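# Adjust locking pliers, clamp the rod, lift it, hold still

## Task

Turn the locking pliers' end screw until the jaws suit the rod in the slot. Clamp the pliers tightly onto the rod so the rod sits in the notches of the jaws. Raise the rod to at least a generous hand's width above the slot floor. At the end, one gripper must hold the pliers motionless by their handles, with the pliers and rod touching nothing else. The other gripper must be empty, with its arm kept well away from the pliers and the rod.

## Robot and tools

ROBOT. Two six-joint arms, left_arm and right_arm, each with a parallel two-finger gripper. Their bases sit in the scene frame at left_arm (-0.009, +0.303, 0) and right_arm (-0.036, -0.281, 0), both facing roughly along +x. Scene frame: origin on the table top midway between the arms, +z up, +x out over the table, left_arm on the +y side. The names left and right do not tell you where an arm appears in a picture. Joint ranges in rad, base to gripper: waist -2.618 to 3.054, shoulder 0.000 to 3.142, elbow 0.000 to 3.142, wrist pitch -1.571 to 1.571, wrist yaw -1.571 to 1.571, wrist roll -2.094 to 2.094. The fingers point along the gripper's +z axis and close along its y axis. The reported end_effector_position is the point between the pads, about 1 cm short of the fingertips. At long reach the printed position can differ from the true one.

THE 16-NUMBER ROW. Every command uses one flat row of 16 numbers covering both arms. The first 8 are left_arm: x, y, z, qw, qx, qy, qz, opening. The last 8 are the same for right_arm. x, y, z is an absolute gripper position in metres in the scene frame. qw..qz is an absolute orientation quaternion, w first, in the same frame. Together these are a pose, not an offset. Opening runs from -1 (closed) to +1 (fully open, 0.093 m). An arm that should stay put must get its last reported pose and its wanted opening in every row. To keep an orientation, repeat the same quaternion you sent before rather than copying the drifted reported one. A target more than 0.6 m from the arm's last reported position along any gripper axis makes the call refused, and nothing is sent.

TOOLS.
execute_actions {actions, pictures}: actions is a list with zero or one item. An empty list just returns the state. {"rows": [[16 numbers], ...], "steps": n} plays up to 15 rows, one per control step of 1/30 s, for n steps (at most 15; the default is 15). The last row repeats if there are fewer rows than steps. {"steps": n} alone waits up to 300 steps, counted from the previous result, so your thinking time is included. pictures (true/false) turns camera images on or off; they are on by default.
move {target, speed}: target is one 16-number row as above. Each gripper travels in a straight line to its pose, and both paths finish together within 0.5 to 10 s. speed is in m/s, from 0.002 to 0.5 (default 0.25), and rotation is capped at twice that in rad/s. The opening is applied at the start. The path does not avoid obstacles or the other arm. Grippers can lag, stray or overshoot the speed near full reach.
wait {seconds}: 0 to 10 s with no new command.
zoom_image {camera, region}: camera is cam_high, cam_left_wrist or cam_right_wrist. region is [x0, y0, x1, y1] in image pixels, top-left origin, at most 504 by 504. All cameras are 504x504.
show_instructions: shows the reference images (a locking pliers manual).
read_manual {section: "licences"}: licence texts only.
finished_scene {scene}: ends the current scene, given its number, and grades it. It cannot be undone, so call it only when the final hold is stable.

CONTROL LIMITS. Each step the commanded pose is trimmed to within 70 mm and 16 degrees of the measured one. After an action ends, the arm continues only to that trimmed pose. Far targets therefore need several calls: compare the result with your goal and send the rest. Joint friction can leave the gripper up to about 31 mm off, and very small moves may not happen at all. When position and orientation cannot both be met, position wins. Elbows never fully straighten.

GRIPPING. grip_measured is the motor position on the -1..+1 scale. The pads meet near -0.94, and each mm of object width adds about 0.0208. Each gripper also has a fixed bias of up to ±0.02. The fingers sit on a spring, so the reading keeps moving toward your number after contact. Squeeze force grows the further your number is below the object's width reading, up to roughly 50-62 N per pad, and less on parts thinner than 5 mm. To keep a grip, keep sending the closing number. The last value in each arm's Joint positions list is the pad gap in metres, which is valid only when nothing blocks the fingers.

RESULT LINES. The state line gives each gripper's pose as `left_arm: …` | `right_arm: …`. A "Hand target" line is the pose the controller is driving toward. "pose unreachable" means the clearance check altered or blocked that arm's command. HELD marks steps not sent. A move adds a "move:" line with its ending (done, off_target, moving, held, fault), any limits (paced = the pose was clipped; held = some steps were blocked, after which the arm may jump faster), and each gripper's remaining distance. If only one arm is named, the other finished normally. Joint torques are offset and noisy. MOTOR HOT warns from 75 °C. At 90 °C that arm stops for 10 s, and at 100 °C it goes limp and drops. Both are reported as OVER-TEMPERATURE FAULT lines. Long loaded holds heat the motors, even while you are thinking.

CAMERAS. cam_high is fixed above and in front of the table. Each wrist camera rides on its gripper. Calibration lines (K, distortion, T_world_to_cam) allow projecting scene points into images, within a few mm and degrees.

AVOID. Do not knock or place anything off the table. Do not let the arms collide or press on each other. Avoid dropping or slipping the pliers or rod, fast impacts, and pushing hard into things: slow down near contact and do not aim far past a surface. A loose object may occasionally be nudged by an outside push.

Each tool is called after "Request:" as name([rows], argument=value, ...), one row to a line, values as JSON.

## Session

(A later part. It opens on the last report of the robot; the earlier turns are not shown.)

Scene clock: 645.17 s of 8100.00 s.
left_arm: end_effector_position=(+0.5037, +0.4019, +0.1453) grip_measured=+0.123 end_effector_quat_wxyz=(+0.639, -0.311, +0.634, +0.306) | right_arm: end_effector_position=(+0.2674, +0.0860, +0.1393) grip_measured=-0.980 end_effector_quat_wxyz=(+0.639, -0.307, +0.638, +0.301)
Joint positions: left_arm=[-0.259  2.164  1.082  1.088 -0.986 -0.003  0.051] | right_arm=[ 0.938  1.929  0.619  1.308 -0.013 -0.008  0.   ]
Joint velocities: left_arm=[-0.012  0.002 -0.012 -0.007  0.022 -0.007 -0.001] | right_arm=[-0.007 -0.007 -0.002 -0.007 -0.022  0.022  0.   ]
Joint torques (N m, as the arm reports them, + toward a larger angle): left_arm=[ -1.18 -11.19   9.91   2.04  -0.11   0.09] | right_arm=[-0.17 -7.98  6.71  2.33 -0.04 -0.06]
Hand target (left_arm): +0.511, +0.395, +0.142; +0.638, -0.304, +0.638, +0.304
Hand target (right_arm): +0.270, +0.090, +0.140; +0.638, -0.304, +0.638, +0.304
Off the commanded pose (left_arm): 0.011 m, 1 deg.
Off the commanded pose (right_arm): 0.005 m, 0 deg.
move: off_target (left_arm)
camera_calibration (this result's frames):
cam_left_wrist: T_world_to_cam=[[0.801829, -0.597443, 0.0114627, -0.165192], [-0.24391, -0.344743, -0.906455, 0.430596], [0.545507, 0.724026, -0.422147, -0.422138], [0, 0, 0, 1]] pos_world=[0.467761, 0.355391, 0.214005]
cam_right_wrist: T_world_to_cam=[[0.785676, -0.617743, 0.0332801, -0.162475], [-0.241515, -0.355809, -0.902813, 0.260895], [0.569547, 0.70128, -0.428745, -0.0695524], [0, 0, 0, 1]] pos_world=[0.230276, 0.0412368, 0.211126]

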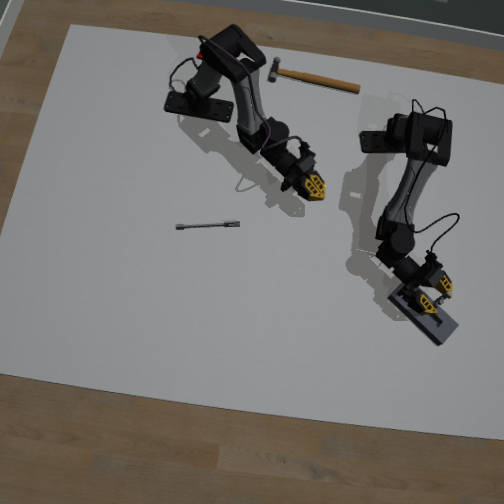

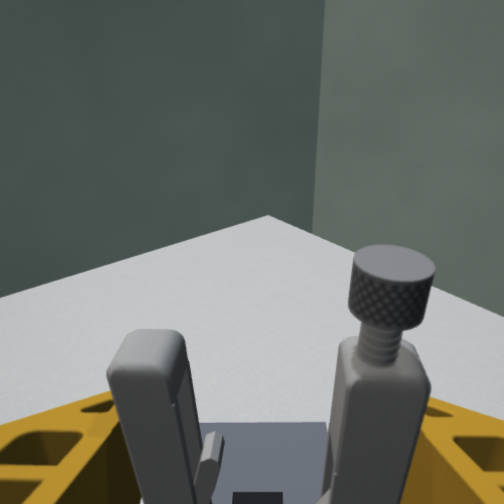

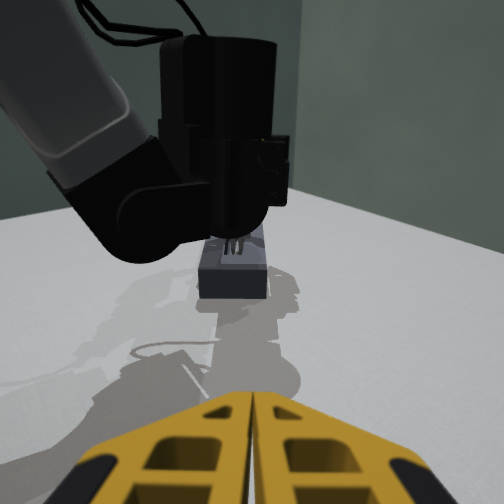

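Request:
move(target=[0.500,0.403,0.142,0.638,-0.304,0.638,0.304,1,0.14,0,0.165,0.030,0.326,0.627,0.706,-0.3], speed=0.2)

Request:
move(target=[0.494,0.406,0.245,0.638,-0.304,0.638,0.304,1,0.14,0,0.165,0.030,0.326,0.627,0.706,-0.3], speed=0.12)

Request:
move(target=[0.518,0.387,0.235,0.638,-0.304,0.638,0.304,-0.3,0.14,0,0.165,0.030,0.326,0.627,0.706,-0.3], speed=0.1)

Request:
move(target=[0.513,0.393,0.188,0.638,-0.304,0.638,0.304,-0.3,0.14,0,0.165,0.030,0.326,0.627,0.706,-0.3], speed=0.06)

Scene clock: 661.73 s of 8100.00 s.
left_arm: end_effector_position=(+0.5055, +0.4005, +0.1461) grip_measured=+1.000 end_effector_quat_wxyz=(+0.642, -0.307, +0.634, +0.301) | right_arm: end_effector_position=(+0.1458, +0.0004, +0.1671) grip_measured=-0.301 end_effector_quat_wxyz=(+0.037, +0.323, +0.627, +0.708)
Joint positions: left_arm=[-0.259  2.164  1.082  1.093 -0.972 -0.003  0.093] | right_arm=[ 1.016  1.251  0.107  1.149 -0.088  1.995  0.031]
Joint velocities: left_arm=[ 0.007  0.002  0.002 -0.037  0.007 -0.051  0.   ] | right_arm=[-0.017 -0.007  0.002 -0.081 -0.007  0.007  0.   ]
Joint torques (N m, as the arm reports them, + toward a larger angle): left_arm=[  0.04 -14.01   4.68   2.25  -0.05   0.08] | right_arm=[ 0.38 -4.94  5.14  2.26 -0.05 -0.05]
Hand target (left_arm): +0.500, +0.403, +0.142; +0.638, -0.304, +0.638, +0.304
Hand target (right_arm): +0.142, -0.001, +0.166; +0.031, +0.325, +0.627, +0.707
Off the commanded pose (left_arm): 0.007 m, 1 deg.
Off the commanded pose (right_arm): 0.006 m, 1 deg.
move: done
camera_calibration (this result's frames):
cam_left_wrist: T_world_to_cam=[[0.793721, -0.608091, 0.0152679, -0.159635], [-0.244346, -0.341721, -0.907481, 0.430411], [0.557048, 0.716556, -0.419816, -0.424927], [0, 0, 0, 1]] pos_world=[0.46858, 0.354492, 0.214635]
cam_right_wrist: T_world_to_cam=[[-0.324494, 0.212464, -0.921717, 0.200367], [-0.938197, 0.0517093, 0.342216, 0.119616], [0.12037, 0.9758, 0.182554, 0.0348361], [0, 0, 0, 1]] pos_world=[0.173048, -0.0827491, 0.137388]

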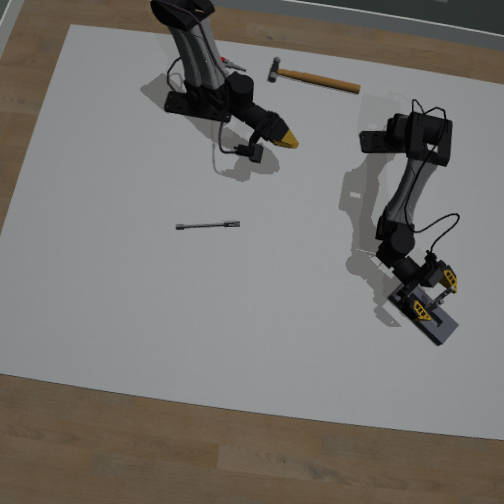

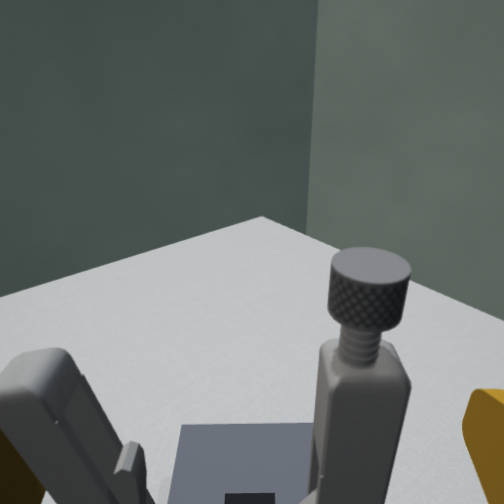

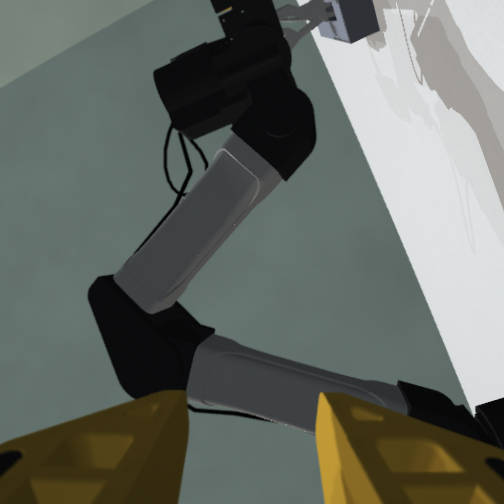

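Scene clock: 663.20 s of 8100.00 s.
left_arm: end_effector_position=(+0.4910, +0.4011, +0.2364) grip_measured=+1.000 end_effector_quat_wxyz=(+0.635, -0.300, +0.643, +0.305) | right_arm: end_effector_position=(+0.1432, +0.0022, +0.1671) grip_measured=-0.301 end_effector_quat_wxyz=(+0.034, +0.322, +0.627, +0.708)
Joint positions: left_arm=[-0.259  1.886  1.123  0.751 -0.966  0.002  0.093] | right_arm=[ 1.028  1.251  0.107  1.149 -0.083  1.999  0.031]
Joint velocities: left_arm=[ 0.002 -0.012  0.002 -0.066 -0.022 -0.022  0.   ] | right_arm=[-0.012  0.002  0.002 -0.037  0.037  0.022 -0.001]
Joint torques (N m, as the arm reports them, + toward a larger angle): left_arm=[  0.53 -12.61  10.95   2.02  -0.07   0.  ] | right_arm=[ 0.37 -4.47  5.03  2.35  0.01 -0.09]
Hand target (left_arm): +0.492, +0.406, +0.245; +0.638, -0.304, +0.638, +0.305
Hand target (right_arm): +0.140, -0.000, +0.165; +0.030, +0.326, +0.627, +0.707
Off the commanded pose (left_arm): 0.010 m, 1 deg.
Off the commanded pose (right_arm): 0.004 m, 1 deg.
move: done
camera_calibration (this result's frames):
cam_left_wrist: T_world_to_cam=[[0.79007, -0.612941, -0.00960556, -0.13955], [-0.271145, -0.335362, -0.902227, 0.518359], [0.549791, 0.715427, -0.431155, -0.372727], [0, 0, 0, 1]] pos_world=[0.455726, 0.35496, 0.305634]
cam_right_wrist: T_world_to_cam=[[-0.329012, 0.211989, -0.920224, 0.199552], [-0.937388, 0.0445901, 0.345421, 0.116435], [0.114259, 0.976254, 0.184046, 0.0341036], [0, 0, 0, 1]] pos_world=[0.170904, -0.0807887, 0.137137]

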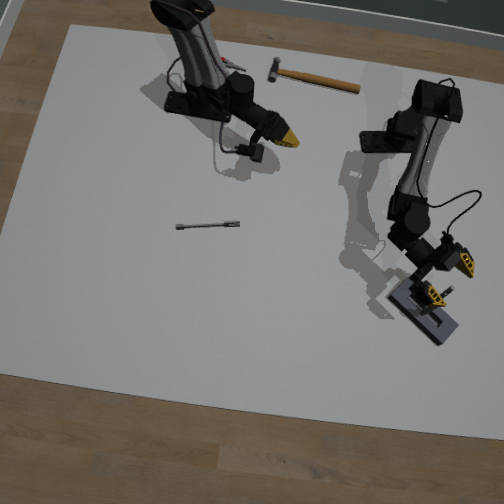

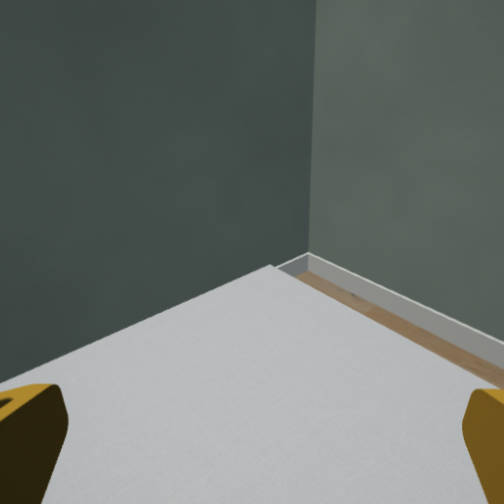

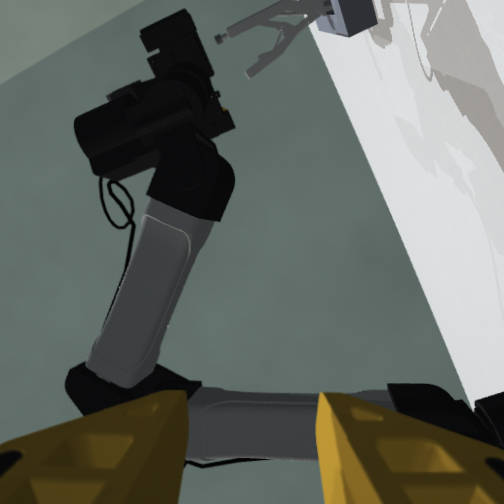

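Scene clock: 663.93 s of 8100.00 s.
left_arm: end_effector_position=(+0.5132, +0.3905, +0.2361) grip_measured=-0.298 end_effector_quat_wxyz=(+0.640, -0.304, +0.638, +0.303) | right_arm: end_effector_position=(+0.1432, +0.0022, +0.1671) grip_measured=-0.301 end_effector_quat_wxyz=(+0.033, +0.323, +0.627, +0.708)
Joint positions: left_arm=[-0.281  1.971  1.229  0.746 -0.992  0.002  0.031] | right_arm=[ 1.028  1.251  0.107  1.149 -0.083  1.999  0.031]
Joint velocities: left_arm=[ 0.002 -0.007  0.007  0.022 -0.037  0.022  0.001] | right_arm=[ 0.002  0.002 -0.012 -0.095  0.037 -0.022  0.   ]
Joint torques (N m, as the arm reports them, + toward a larger angle): left_arm=[ -0.8  -11.15  11.48   2.04  -0.19  -0.01] | right_arm=[ 0.41 -4.43  5.06  2.36  0.   -0.1 ]
Hand target (left_arm): +0.518, +0.387, +0.235; +0.638, -0.304, +0.638, +0.304
Hand target (right_arm): +0.140, +0.000, +0.165; +0.030, +0.326, +0.627, +0.707
Off the commanded pose (left_arm): 0.006 m, 0 deg.
Off the commanded pose (right_arm): 0.004 m, 1 deg.
move: done
camera_calibration (this result's frames):
cam_left_wrist: T_world_to_cam=[[0.792213, -0.610228, 0.00451948, -0.169112], [-0.254872, -0.337591, -0.906131, 0.513995], [0.554472, 0.716696, -0.422974, -0.382294], [0, 0, 0, 1]] pos_world=[0.476947, 0.344312, 0.304811]
cam_right_wrist: T_world_to_cam=[[-0.329317, 0.212164, -0.920074, 0.199571], [-0.937274, 0.0445227, 0.34574, 0.116366], [0.114318, 0.976219, 0.184193, 0.0340705], [0, 0, 0, 1]] pos_world=[0.170894, -0.0807829, 0.137112]

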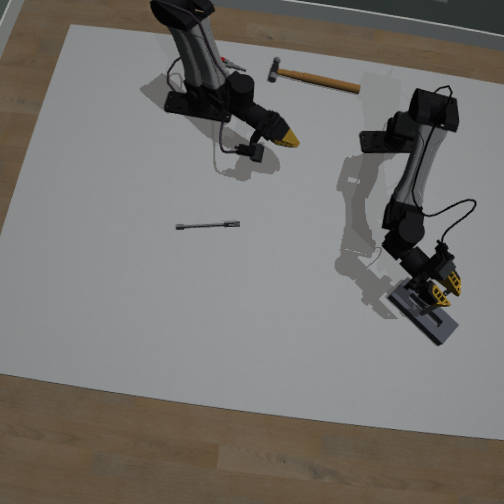

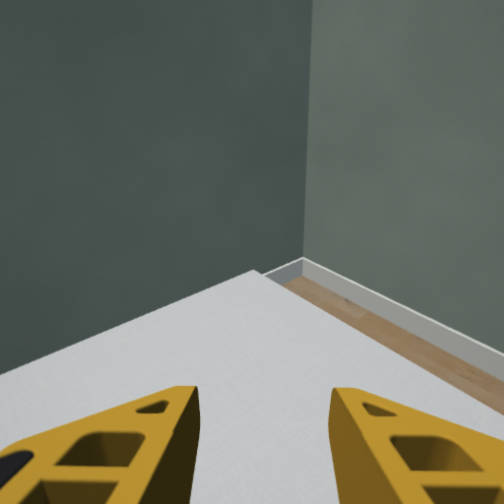

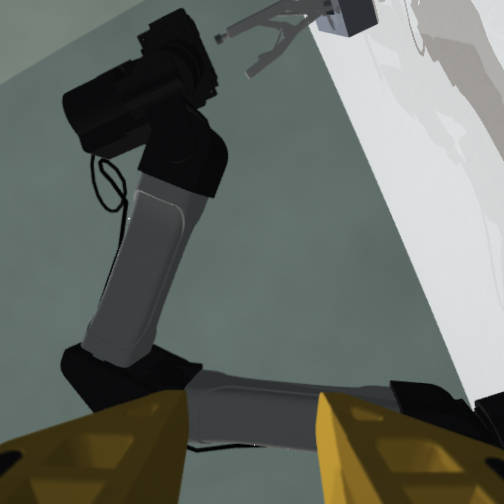

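Scene clock: 665.00 s of 8100.00 s.
left_arm: end_effector_position=(+0.5162, +0.3902, +0.2020) grip_measured=-0.299 end_effector_quat_wxyz=(+0.645, -0.307, +0.633, +0.300) | right_arm: end_effector_position=(+0.1432, +0.0022, +0.1671) grip_measured=-0.301 end_effector_quat_wxyz=(+0.033, +0.323, +0.627, +0.708)
Joint positions: left_arm=[-0.281  2.056  1.186  0.89  -0.992  0.002  0.031] | right_arm=[ 1.028  1.251  0.107  1.149 -0.083  1.999  0.031]
Joint velocities: left_arm=[-0.007  0.012 -0.012  0.007 -0.022  0.022  0.   ] | right_arm=[ 0.017 -0.007 -0.007 -0.022 -0.007  0.007 -0.   ]
Joint torques (N m, as the arm reports them, + toward a larger angle): left_arm=[  0.08 -11.63   5.92   2.24  -0.08   0.03] | right_arm=[ 0.38 -4.43  5.05  2.37  0.   -0.11]
Hand target (left_arm): +0.514, +0.393, +0.188; +0.638, -0.304, +0.639, +0.304
Hand target (right_arm): +0.140, -0.000, +0.165; +0.030, +0.326, +0.627, +0.707
Off the commanded pose (left_arm): 0.015 m, 1 deg.
Off the commanded pose (right_arm): 0.004 m, 1 deg.
move: off_target (left_arm)
camera_calibration (this result's frames):
cam_left_wrist: T_world_to_cam=[[0.792032, -0.610209, 0.0181599, -0.174222], [-0.240405, -0.339105, -0.909512, 0.477599], [0.561151, 0.715997, -0.41528, -0.402885], [0, 0, 0, 1]] pos_world=[0.478886, 0.344109, 0.270236]
cam_right_wrist: T_world_to_cam=[[-0.329317, 0.212164, -0.920074, 0.199571], [-0.937274, 0.0445227, 0.34574, 0.116366], [0.114318, 0.976219, 0.184193, 0.0340705], [0, 0, 0, 1]] pos_world=[0.170894, -0.0807829, 0.137112]

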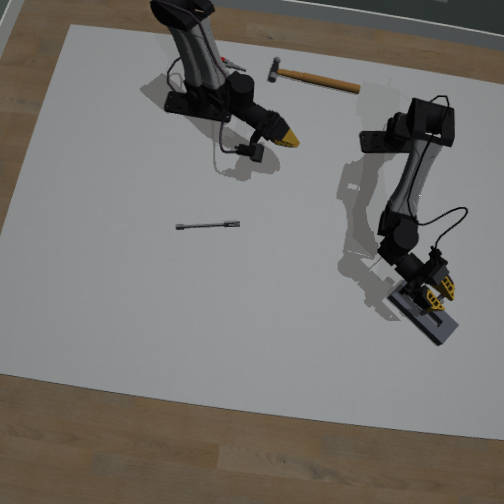

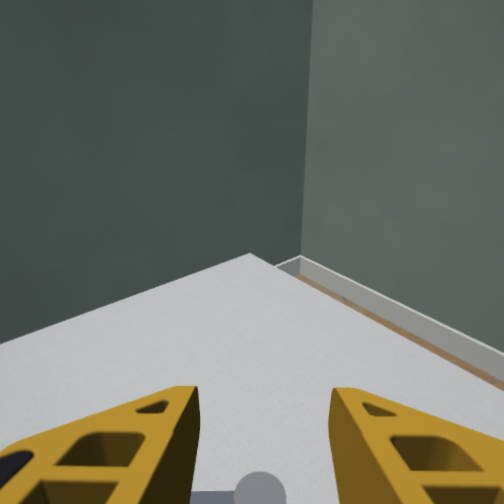

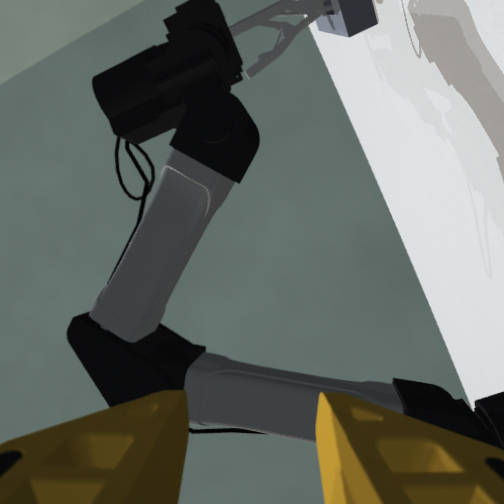

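Request:
move(target=[0.509,0.391,0.134,0.638,-0.304,0.638,0.304,-0.3,0.14,0,0.165,0.030,0.326,0.627,0.706,-0.3], speed=0.06)

Request:
move(target=[0.512,0.390,0.142,0.638,-0.304,0.638,0.304,-0.86,0.14,0,0.165,0.030,0.326,0.627,0.706,-0.3], speed=0.03)

Scene clock: 668.57 s of 8100.00 s.
left_arm: end_effector_position=(+0.5145, +0.3903, +0.1473) grip_measured=-0.299 end_effector_quat_wxyz=(+0.645, -0.307, +0.632, +0.300) | right_arm: end_effector_position=(+0.1432, +0.0022, +0.1671) grip_measured=-0.301 end_effector_quat_wxyz=(+0.033, +0.323, +0.627, +0.708)
Joint positions: left_arm=[-0.281  2.192  1.129  1.086 -0.992  0.002  0.031] | right_arm=[ 1.028  1.251  0.107  1.149 -0.083  1.999  0.031]
Joint velocities: left_arm=[ 0.007 -0.007  0.012  0.066 -0.022 -0.022 -0.   ] | right_arm=[ 0.002  0.012 -0.002  0.037  0.066 -0.095  0.001]
Joint torques (N m, as the arm reports them, + toward a larger angle): left_arm=[ -0.3  -12.08   5.06   2.25  -0.1    0.  ] | right_arm=[ 0.39 -4.47  5.1   2.37  0.   -0.1 ]
Hand target (left_arm): +0.510, +0.391, +0.134; +0.638, -0.304, +0.639, +0.304
Hand target (right_arm): +0.140, -0.000, +0.165; +0.030, +0.326, +0.627, +0.707
Off the commanded pose (left_arm): 0.014 m, 1 deg.
Off the commanded pose (right_arm): 0.004 m, 1 deg.
move: off_target (left_arm)
camera_calibration (this result's frames):
cam_left_wrist: T_world_to_cam=[[0.791973, -0.610203, 0.0207576, -0.172132], [-0.237644, -0.339394, -0.91013, 0.426261], [0.562409, 0.715866, -0.413802, -0.425601], [0, 0, 0, 1]] pos_world=[0.476984, 0.344308, 0.215411]
cam_right_wrist: T_world_to_cam=[[-0.329317, 0.212164, -0.920074, 0.199571], [-0.937274, 0.0445227, 0.34574, 0.116366], [0.114318, 0.976219, 0.184193, 0.0340705], [0, 0, 0, 1]] pos_world=[0.170894, -0.0807829, 0.137112]

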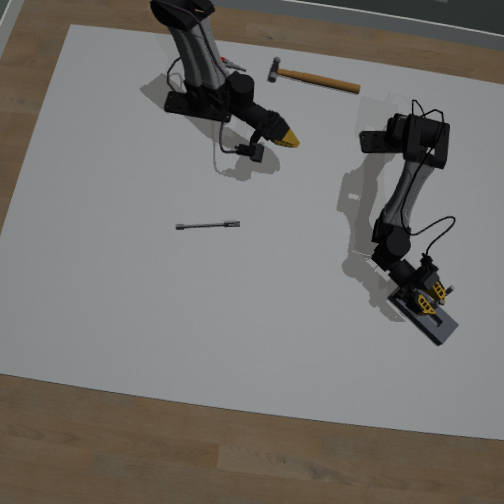

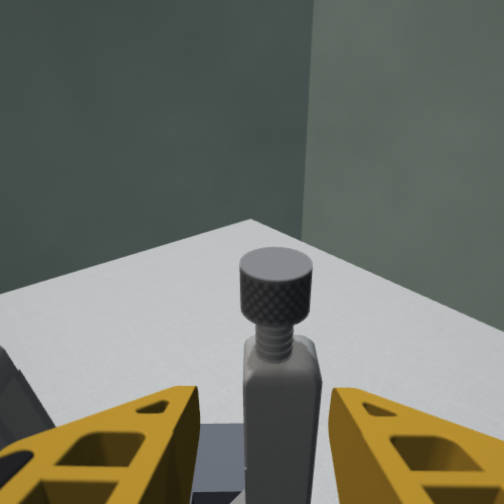

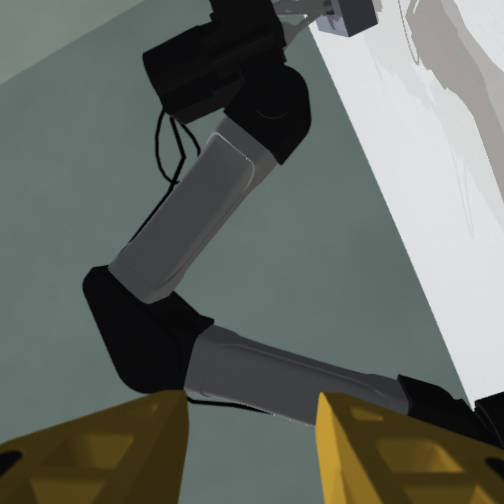

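Scene clock: 669.27 s of 8100.00 s.
left_arm: end_effector_position=(+0.5158, +0.3890, +0.1470) grip_measured=-0.823 end_effector_quat_wxyz=(+0.647, -0.305, +0.633, +0.295) | right_arm: end_effector_position=(+0.1432, +0.0022, +0.1671) grip_measured=-0.301 end_effector_quat_wxyz=(+0.033, +0.323, +0.627, +0.708)
Joint positions: left_arm=[-0.282  2.192  1.129  1.084 -0.983 -0.003  0.006] | right_arm=[ 1.028  1.251  0.107  1.149 -0.083  1.999  0.031]
Joint velocities: left_arm=[ 0.002 -0.012 -0.017  0.022  0.037 -0.007  0.   ] | right_arm=[-0.022 -0.022  0.002  0.022 -0.022  0.037 -0.   ]
Joint torques (N m, as the arm reports them, + toward a larger angle): left_arm=[ -0.46 -13.79   6.48   2.04  -0.22   0.06] | right_arm=[ 0.38 -4.45  5.05  2.37 -0.01 -0.1 ]
Hand target (left_arm): +0.512, +0.390, +0.142; +0.638, -0.304, +0.638, +0.304
Hand target (right_arm): +0.140, +0.000, +0.165; +0.030, +0.326, +0.627, +0.707
Off the commanded pose (left_arm): 0.006 m, 2 deg.
Off the commanded pose (right_arm): 0.004 m, 1 deg.
move: done
camera_calibration (this result's frames):
cam_left_wrist: T_world_to_cam=[[0.786028, -0.617711, 0.0243709, -0.168448], [-0.238858, -0.339832, -0.909649, 0.426557], [0.570182, 0.709188, -0.414663, -0.42673], [0, 0, 0, 1]] pos_world=[0.477605, 0.343537, 0.215173]
cam_right_wrist: T_world_to_cam=[[-0.329317, 0.212164, -0.920074, 0.199571], [-0.937274, 0.0445227, 0.34574, 0.116366], [0.114318, 0.976219, 0.184193, 0.0340705], [0, 0, 0, 1]] pos_world=[0.170894, -0.0807829, 0.137112]

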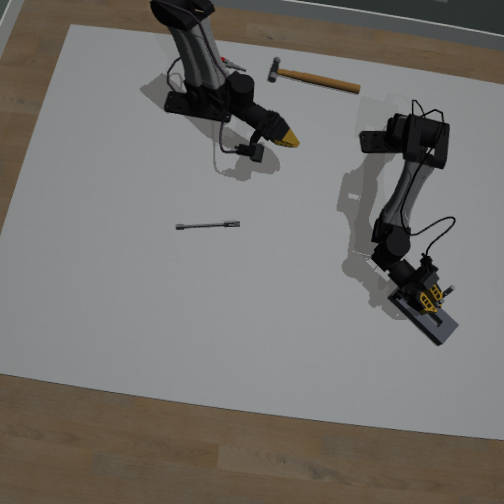

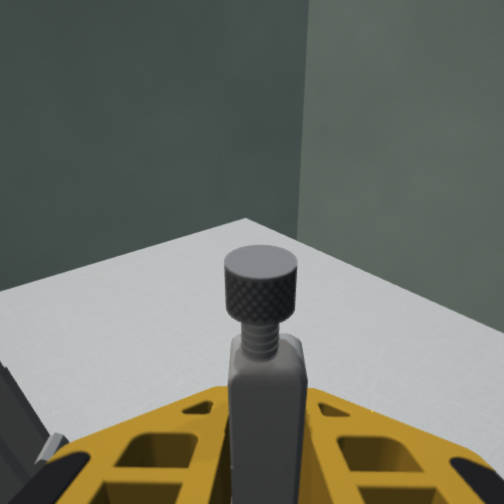

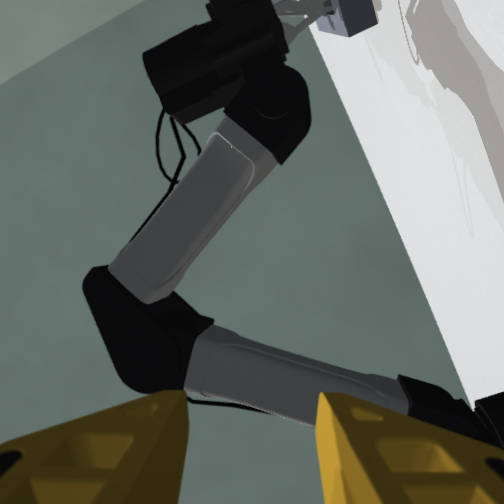

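Request:
move(target=[0.518,0.389,0.225,0.638,-0.304,0.638,0.304,-0.86,0.14,0,0.165,0.030,0.326,0.627,0.706,-0.3], speed=0.06)

Request:
move(target=[0.277,0.138,0.165,0.612,0.612,0.354,0.354,-0.86,0.14,0,0.165,0.030,0.326,0.627,0.706,-0.3], speed=0.25)

Request:
move(target=[0.277,0.138,0.165,0.612,0.612,0.354,0.354,-0.86,0.244,0.080,0.142,0.030,0.326,0.627,0.706,-0.3], speed=0.15)

Request:
move(target=[0.277,0.138,0.165,0.612,0.612,0.354,0.354,-0.86,0.250,0.091,0.142,0.030,0.326,0.627,0.706,-0.3], speed=0.03)

Scene clock: 673.97 s of 8100.00 s.
left_arm: end_effector_position=(+0.5150, +0.3895, +0.2022) grip_measured=-0.823 end_effector_quat_wxyz=(+0.622, -0.294, +0.656, +0.310) | right_arm: end_effector_position=(+0.1432, +0.0022, +0.1671) grip_measured=-0.301 end_effector_quat_wxyz=(+0.033, +0.323, +0.627, +0.708)
Joint positions: left_arm=[-0.282  2.021  1.199  0.759 -0.988 -0.01   0.006] | right_arm=[ 1.028  1.251  0.107  1.149 -0.083  1.999  0.031]
Joint velocities: left_arm=[ 0.012 -0.002 -0.002 -0.081 -0.051 -0.037 -0.   ] | right_arm=[ 0.007  0.002 -0.002 -0.051  0.022 -0.066 -0.001]
Joint torques (N m, as the arm reports them, + toward a larger angle): left_arm=[ -0.48 -14.92  11.65   2.36  -0.27   0.13] | right_arm=[ 0.38 -4.46  5.02  2.36  0.   -0.1 ]
Hand target (left_arm): +0.516, +0.389, +0.225; +0.638, -0.304, +0.638, +0.304
Hand target (right_arm): +0.140, -0.000, +0.165; +0.030, +0.326, +0.627, +0.707
Off the commanded pose (left_arm): 0.023 m, 3 deg.
Off the commanded pose (right_arm): 0.004 m, 1 deg.
move: off_target (left_arm)
camera_calibration (this result's frames):
cam_left_wrist: T_world_to_cam=[[0.788505, -0.613707, -0.0403039, -0.158656], [-0.307848, -0.3371, -0.889716, 0.507176], [0.532438, 0.713952, -0.454733, -0.37815], [0, 0, 0, 1]] pos_world=[0.482575, 0.343582, 0.272891]
cam_right_wrist: T_world_to_cam=[[-0.329317, 0.212164, -0.920074, 0.199571], [-0.937274, 0.0445227, 0.34574, 0.116366], [0.114318, 0.976219, 0.184193, 0.0340705], [0, 0, 0, 1]] pos_world=[0.170894, -0.0807829, 0.137112]

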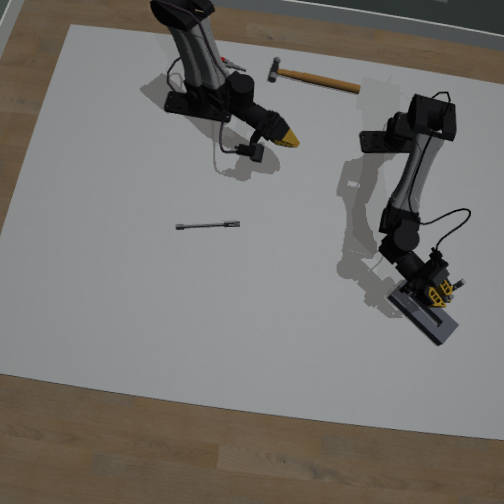

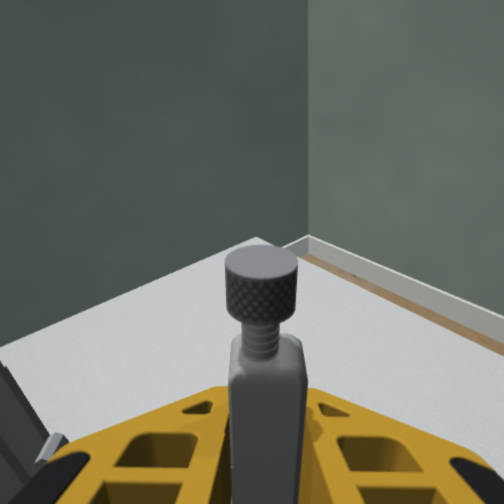

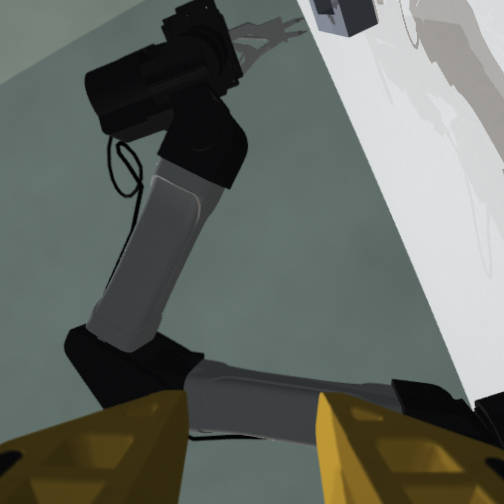

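Scene clock: 678.77 s of 8100.00 s.
left_arm: end_effector_position=(+0.2842, +0.1365, +0.1537) grip_measured=-0.822 end_effector_quat_wxyz=(+0.603, +0.615, +0.368, +0.349) | right_arm: end_effector_position=(+0.1432, +0.0022, +0.1671) grip_measured=-0.301 end_effector_quat_wxyz=(+0.033, +0.323, +0.627, +0.708)
Joint positions: left_arm=[-0.705  1.312  0.101  1.182 -0.021  1.555  0.006] | right_arm=[ 1.028  1.251  0.107  1.149 -0.083  1.999  0.031]
Joint velocities: left_arm=[-0.012 -0.002 -0.002 -0.037  0.007 -0.066 -0.   ] | right_arm=[-0.032 -0.007 -0.017 -0.007  0.095 -0.037 -0.   ]
Joint torques (N m, as the arm reports them, + toward a larger angle): left_arm=[-0.95 -5.76  6.26  2.95 -0.07  0.11] | right_arm=[ 0.42 -4.45  5.06  2.35  0.   -0.1 ]
Hand target (left_arm): +0.280, +0.134, +0.165; +0.617, +0.607, +0.352, +0.356
Hand target (right_arm): +0.140, -0.000, +0.165; +0.030, +0.326, +0.627, +0.707
Off the commanded pose (left_arm): 0.013 m, 2 deg.
Off the commanded pose (right_arm): 0.004 m, 1 deg.
move: off_target (left_arm)
camera_calibration (this result's frames):
cam_left_wrist: T_world_to_cam=[[-0.00953022, -0.0147666, -0.999846, 0.158613], [0.0673569, 0.99761, -0.0153756, -0.115543], [0.997683, -0.067493, -0.00851281, -0.190726], [0, 0, 0, 1]] pos_world=[0.199578, 0.104737, 0.155189]
cam_right_wrist: T_world_to_cam=[[-0.329317, 0.212164, -0.920074, 0.199571], [-0.937274, 0.0445227, 0.34574, 0.116366], [0.114318, 0.976219, 0.184193, 0.0340705], [0, 0, 0, 1]] pos_world=[0.170894, -0.0807829, 0.137112]

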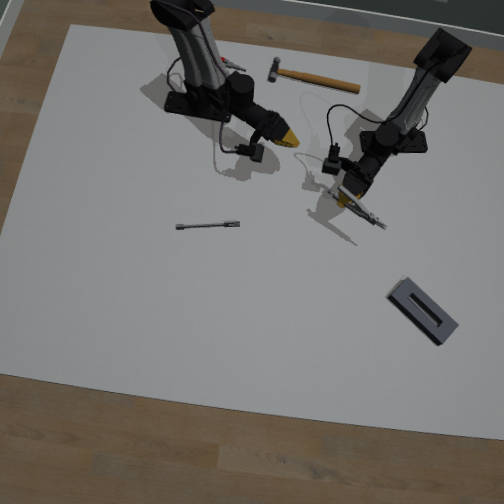

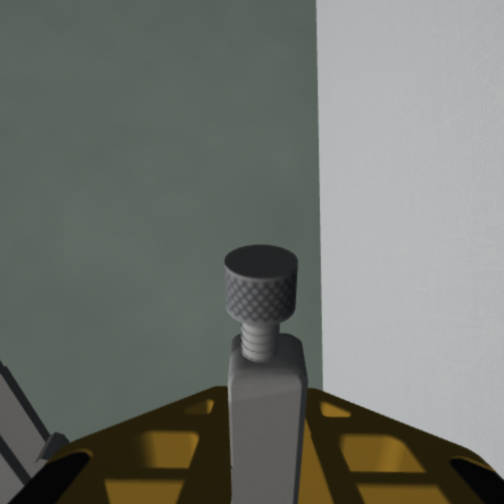

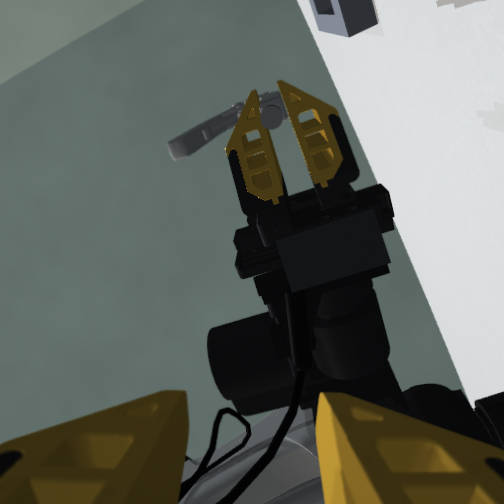

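Scene clock: 679.97 s of 8100.00 s.
left_arm: end_effector_position=(+0.2805, +0.1370, +0.1562) grip_measured=-0.822 end_effector_quat_wxyz=(+0.601, +0.620, +0.367, +0.345) | right_arm: end_effector_position=(+0.2383, +0.0782, +0.1351) grip_measured=-0.301 end_effector_quat_wxyz=(+0.031, +0.331, +0.636, +0.696)
Joint positions: left_arm=[-0.705  1.244  0.101  1.105 -0.013  1.558  0.006] | right_arm=[ 0.907  1.864  0.529  1.307 -0.201  2.     0.031]
Joint velocities: left_arm=[-0.002  0.012  0.002 -0.066 -0.037 -0.007  0.   ] | right_arm=[ 0.002  0.002 -0.012 -0.007 -0.095  0.081 -0.002]
Joint torques (N m, as the arm reports them, + toward a larger angle): left_arm=[-0.26 -5.52  6.29  2.97  0.    0.12] | right_arm=[-0.8  -6.75  6.54  2.72 -0.08 -0.09]
Hand target (left_arm): +0.277, +0.138, +0.165; +0.612, +0.612, +0.354, +0.354
Hand target (right_arm): +0.242, +0.081, +0.141; +0.029, +0.327, +0.627, +0.706
Off the commanded pose (left_arm): 0.009 m, 2 deg.
Off the commanded pose (right_arm): 0.009 m, 2 deg.
move: done
camera_calibration (this result's frames):
cam_left_wrist: T_world_to_cam=[[-0.0172223, -0.00790573, -0.99982, 0.162365], [0.0760855, 0.997059, -0.00919449, -0.11904], [0.996953, -0.0762302, -0.0165701, -0.184324], [0, 0, 0, 1]] pos_world=[0.195616, 0.105922, 0.158187]
cam_right_wrist: T_world_to_cam=[[-0.349952, 0.190493, -0.917195, 0.191534], [-0.928886, 0.0561784, 0.36608, 0.207453], [0.121262, 0.98008, 0.157287, -0.0434495], [0, 0, 0, 1]] pos_world=[0.264996, -0.00555622, 0.106563]

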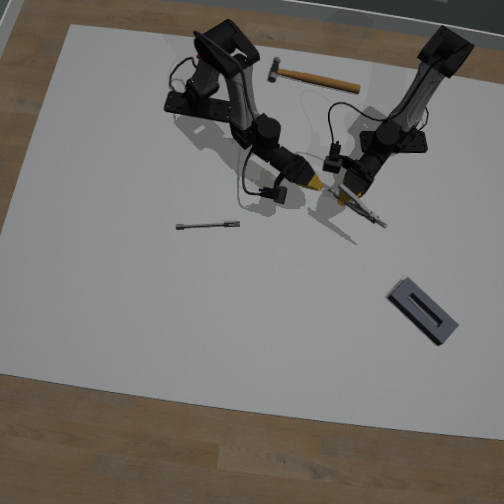

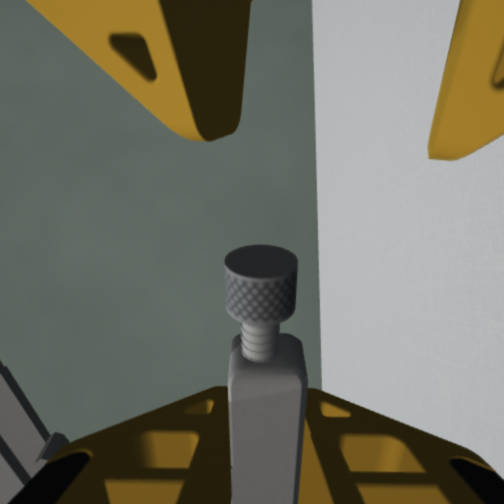

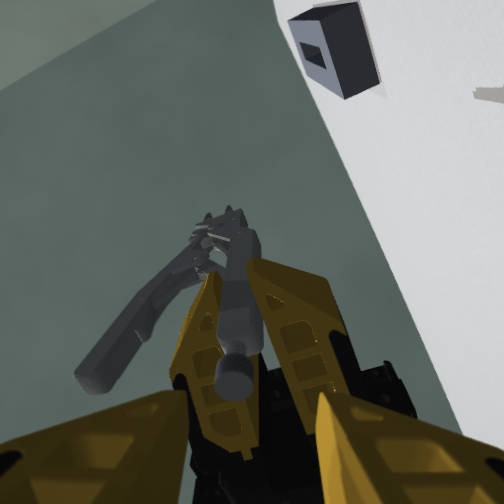

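Scene clock: 680.90 s of 8100.00 s.
left_arm: end_effector_position=(+0.2803, +0.1371, +0.1511) grip_measured=-0.822 end_effector_quat_wxyz=(+0.595, +0.627, +0.370, +0.342) | right_arm: end_effector_position=(+0.2466, +0.0876, +0.1414) grip_measured=-0.301 end_effector_quat_wxyz=(+0.033, +0.326, +0.629, +0.705)
Joint positions: left_arm=[-0.705  1.244  0.101  1.083 -0.013  1.558  0.006] | right_arm=[ 0.907  1.892  0.581  1.307 -0.201  2.     0.031]
Joint velocities: left_arm=[-0.007 -0.012 -0.007 -0.007  0.007 -0.081 -0.001] | right_arm=[-0.007 -0.002 -0.022  0.022 -0.007 -0.037 -0.001]
Joint torques (N m, as the arm reports them, + toward a larger angle): left_arm=[-0.28 -5.32  6.26  3.16 -0.03  0.12] | right_arm=[-0.43 -7.08  6.73  2.44 -0.12 -0.12]
Hand target (left_arm): +0.277, +0.138, +0.165; +0.611, +0.612, +0.355, +0.354
Hand target (right_arm): +0.250, +0.091, +0.142; +0.030, +0.326, +0.627, +0.706
Off the commanded pose (left_arm): 0.014 m, 4 deg.
Off the commanded pose (right_arm): 0.005 m, 0 deg.
move: off_target (left_arm)
camera_calibration (this result's frames):
cam_left_wrist: T_world_to_cam=[[-0.0354759, 0.00319361, -0.999365, 0.160716], [0.0760246, 0.997106, 0.000487635, -0.12065], [0.996475, -0.0759591, -0.035616, -0.181208], [0, 0, 0, 1]] pos_world=[0.195443, 0.106023, 0.154219]
cam_right_wrist: T_world_to_cam=[[-0.335302, 0.206995, -0.91909, 0.193678], [-0.934616, 0.0497238, 0.352165, 0.216297], [0.118597, 0.977078, 0.176788, -0.056496], [0, 0, 0, 1]] pos_world=[0.273796, 0.00435551, 0.111823]

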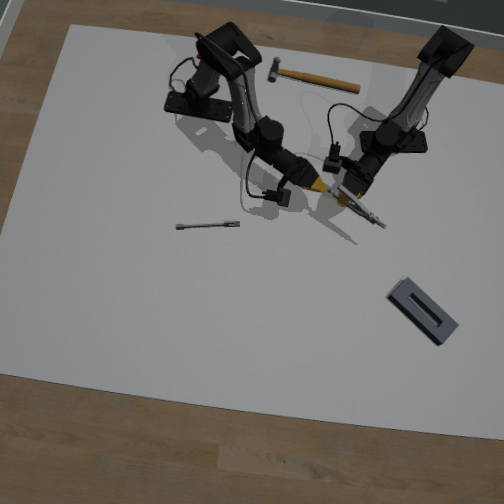

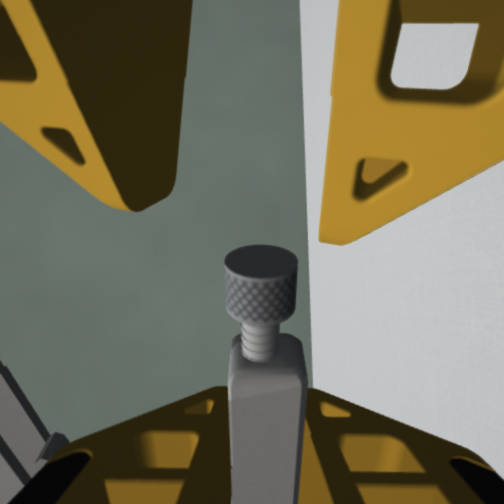

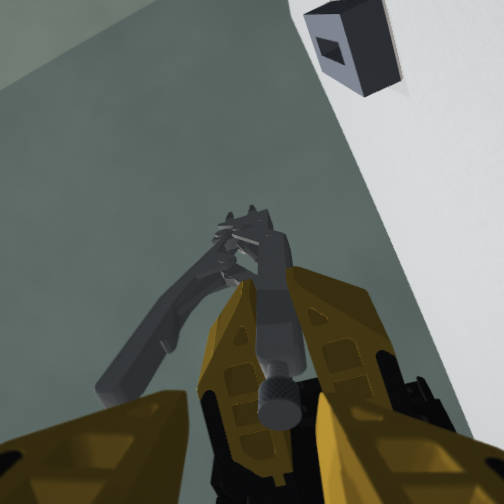

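Request:
move(target=[0.277,0.138,0.165,0.612,0.612,0.354,0.354,-0.86,0.254,0.104,0.140,0.030,0.326,0.627,0.706,-0.3], speed=0.03)

Scene clock: 684.30 s of 8100.00 s.
left_arm: end_effector_position=(+0.2831, +0.1430, +0.1464) grip_measured=-0.822 end_effector_quat_wxyz=(+0.581, +0.627, +0.383, +0.350) | right_arm: end_effector_position=(+0.2535, +0.0958, +0.1414) grip_measured=-0.301 end_effector_quat_wxyz=(+0.036, +0.326, +0.626, +0.707)
Joint positions: left_arm=[-0.702  1.244  0.101  1.064 -0.045  1.561  0.006] | right_arm=[ 0.911  1.927  0.624  1.307 -0.19   2.     0.031]
Joint velocities: left_arm=[-0.012 -0.007  0.002 -0.022 -0.007  0.022 -0.   ] | right_arm=[-0.022  0.007  0.012 -0.051 -0.081 -0.022  0.   ]
Joint torques (N m, as the arm reports them, + toward a larger angle): left_arm=[-0.41 -5.47  6.06  3.31  0.34  0.1 ] | right_arm=[ 0.78 -7.2   7.38  2.29 -0.02 -0.11]
Hand target (left_arm): +0.277, +0.138, +0.165; +0.611, +0.613, +0.355, +0.355
Hand target (right_arm): +0.254, +0.104, +0.140; +0.030, +0.326, +0.627, +0.707
Off the commanded pose (left_arm): 0.020 m, 5 deg.
Off the commanded pose (right_arm): 0.008 m, 1 deg.
move: off_target (left_arm)
camera_calibration (this result's frames):
cam_left_wrist: T_world_to_cam=[[-0.0498569, 0.0164153, -0.998621, 0.15818], [0.0410299, 0.999055, 0.014374, -0.119098], [0.997913, -0.0402567, -0.0504833, -0.187081], [0, 0, 0, 1]] pos_world=[0.199464, 0.108857, 0.15023]
cam_right_wrist: T_world_to_cam=[[-0.3289, 0.214799, -0.919612, 0.191954], [-0.936248, 0.0532359, 0.347284, 0.223167], [0.123553, 0.975206, 0.183596, -0.0674233], [0, 0, 0, 1]] pos_world=[0.280403, 0.0126396, 0.1114]

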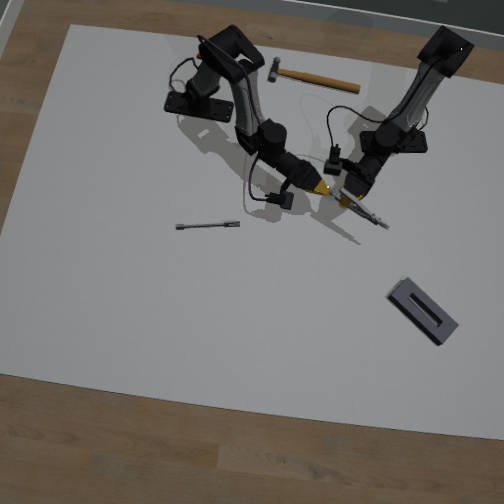

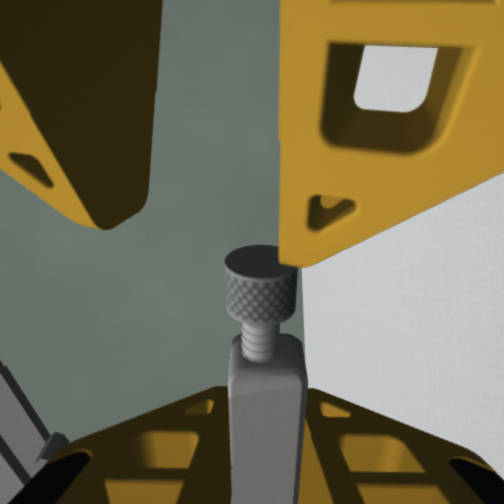

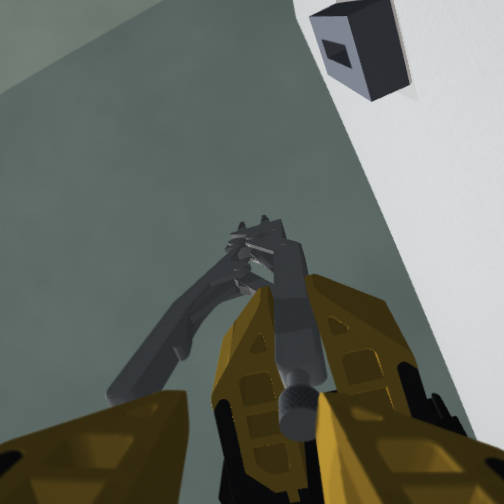

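Fingertip hit the knob. Back off and lower.

Request:
move(target=[0.277,0.138,0.165,0.612,0.612,0.354,0.354,-0.86,0.249,0.090,0.134,0.030,0.326,0.627,0.706,-0.1], speed=0.03)

Request:
move(target=[0.277,0.138,0.165,0.612,0.612,0.354,0.354,-0.86,0.255,0.104,0.135,0.030,0.326,0.627,0.706,-0.1], speed=0.03)

Scene clock: 688.50 s of 8100.00 s.
left_arm: end_effector_position=(+0.2808, +0.1382, +0.1500) grip_measured=-0.822 end_effector_quat_wxyz=(+0.592, +0.628, +0.371, +0.343) | right_arm: end_effector_position=(+0.2496, +0.0935, +0.1385) grip_measured=-0.101 end_effector_quat_wxyz=(+0.033, +0.324, +0.628, +0.707)
Joint positions: left_arm=[-0.702  1.244  0.101  1.079 -0.014  1.562  0.006] | right_arm=[ 0.911  1.927  0.606  1.322 -0.199  2.     0.04 ]
Joint velocities: left_arm=[ 0.017 -0.017 -0.007  0.037 -0.007  0.007  0.   ] | right_arm=[-0.027 -0.007  0.007 -0.007 -0.066  0.037  0.001]
Joint torques (N m, as the arm reports them, + toward a larger angle): left_arm=[-0.48 -5.36  6.2   3.17 -0.01  0.09] | right_arm=[-0.81 -7.77  4.09  2.69 -0.1  -0.12]
Hand target (left_arm): +0.277, +0.138, +0.165; +0.612, +0.612, +0.354, +0.354
Hand target (right_arm): +0.249, +0.090, +0.134; +0.030, +0.326, +0.628, +0.706
Off the commanded pose (left_arm): 0.016 m, 4 deg.
Off the commanded pose (right_arm): 0.006 m, 0 deg.
move: off_target (left_arm)
camera_calibration (this result's frames):
cam_left_wrist: T_world_to_cam=[[-0.0373618, 0.00905726, -0.999261, 0.159329], [0.0721074, 0.997377, 0.00634412, -0.121588], [0.996697, -0.0718171, -0.0379169, -0.181994], [0, 0, 0, 1]] pos_world=[0.196113, 0.106756, 0.153082]
cam_right_wrist: T_world_to_cam=[[-0.332524, 0.209906, -0.919438, 0.189807], [-0.935967, 0.0461811, 0.349045, 0.221006], [0.115728, 0.97663, 0.181109, -0.0619627], [0, 0, 0, 1]] pos_world=[0.277141, 0.0104667, 0.108596]

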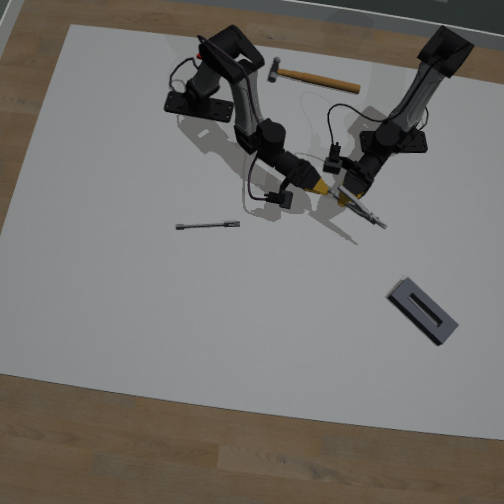

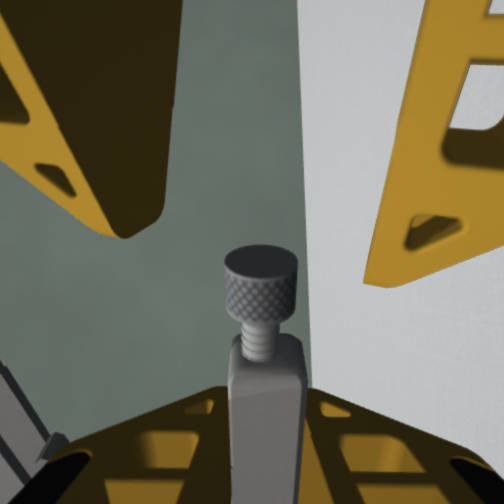

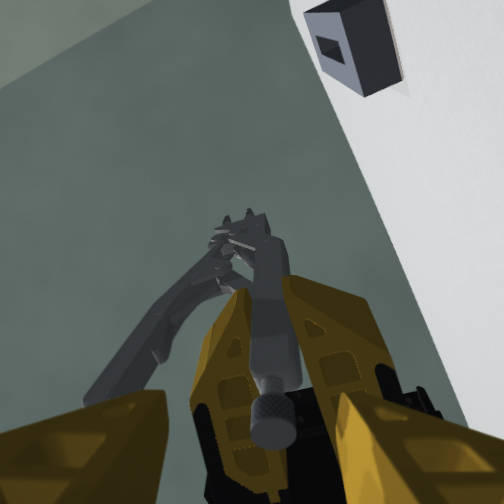

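Scene clock: 689.83 s of 8100.00 s.
left_arm: end_effector_position=(+0.2807, +0.1381, +0.1498) grip_measured=-0.822 end_effector_quat_wxyz=(+0.592, +0.628, +0.371, +0.343) | right_arm: end_effector_position=(+0.2539, +0.0982, +0.1358) grip_measured=-0.101 end_effector_quat_wxyz=(+0.033, +0.324, +0.628, +0.706)
Joint positions: left_arm=[-0.702  1.244  0.101  1.078 -0.013  1.562  0.006] | right_arm=[ 0.911  1.953  0.632  1.322 -0.199  2.     0.04 ]
Joint velocities: left_arm=[ 0.002  0.002 -0.012  0.051 -0.081  0.037 -0.001] | right_arm=[ 0.002  0.002 -0.012 -0.007  0.022  0.022 -0.   ]
Joint torques (N m, as the arm reports them, + toward a larger angle): left_arm=[-0.59 -5.33  6.17  3.17 -0.03  0.07] | right_arm=[ 0.52 -7.66  6.72  2.38  0.02 -0.12]
Hand target (left_arm): +0.277, +0.138, +0.165; +0.612, +0.612, +0.355, +0.354
Hand target (right_arm): +0.255, +0.104, +0.135; +0.030, +0.326, +0.627, +0.706
Off the commanded pose (left_arm): 0.016 m, 4 deg.
Off the commanded pose (right_arm): 0.006 m, 0 deg.
move: off_target (left_arm)
camera_calibration (this result's frames):
cam_left_wrist: T_world_to_cam=[[-0.038039, 0.00942579, -0.999232, 0.159277], [0.0728712, 0.997319, 0.00663367, -0.121726], [0.996616, -0.0725629, -0.0386239, -0.181704], [0, 0, 0, 1]] pos_world=[0.196018, 0.106713, 0.152944]
cam_right_wrist: T_world_to_cam=[[-0.332676, 0.20977, -0.919415, 0.187874], [-0.935862, 0.0466381, 0.349268, 0.225547], [0.116146, 0.976638, 0.1808, -0.0666313], [0, 0, 0, 1]] pos_world=[0.281321, 0.0151453, 0.106004]

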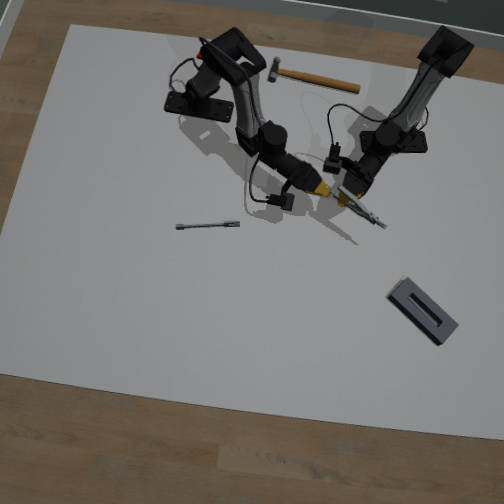

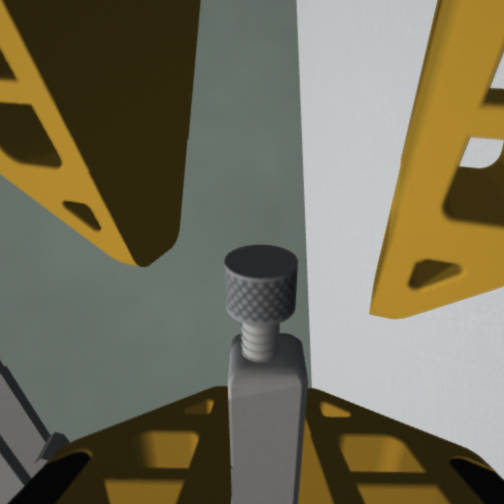

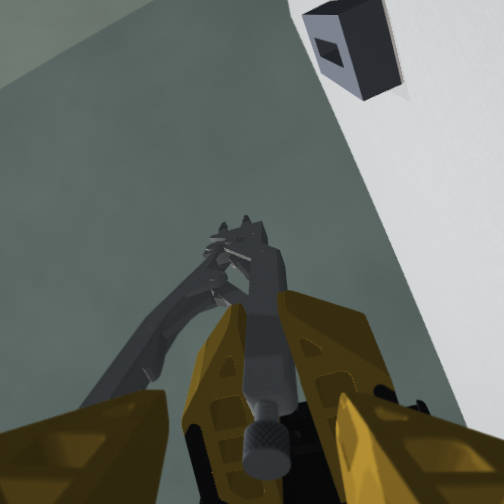

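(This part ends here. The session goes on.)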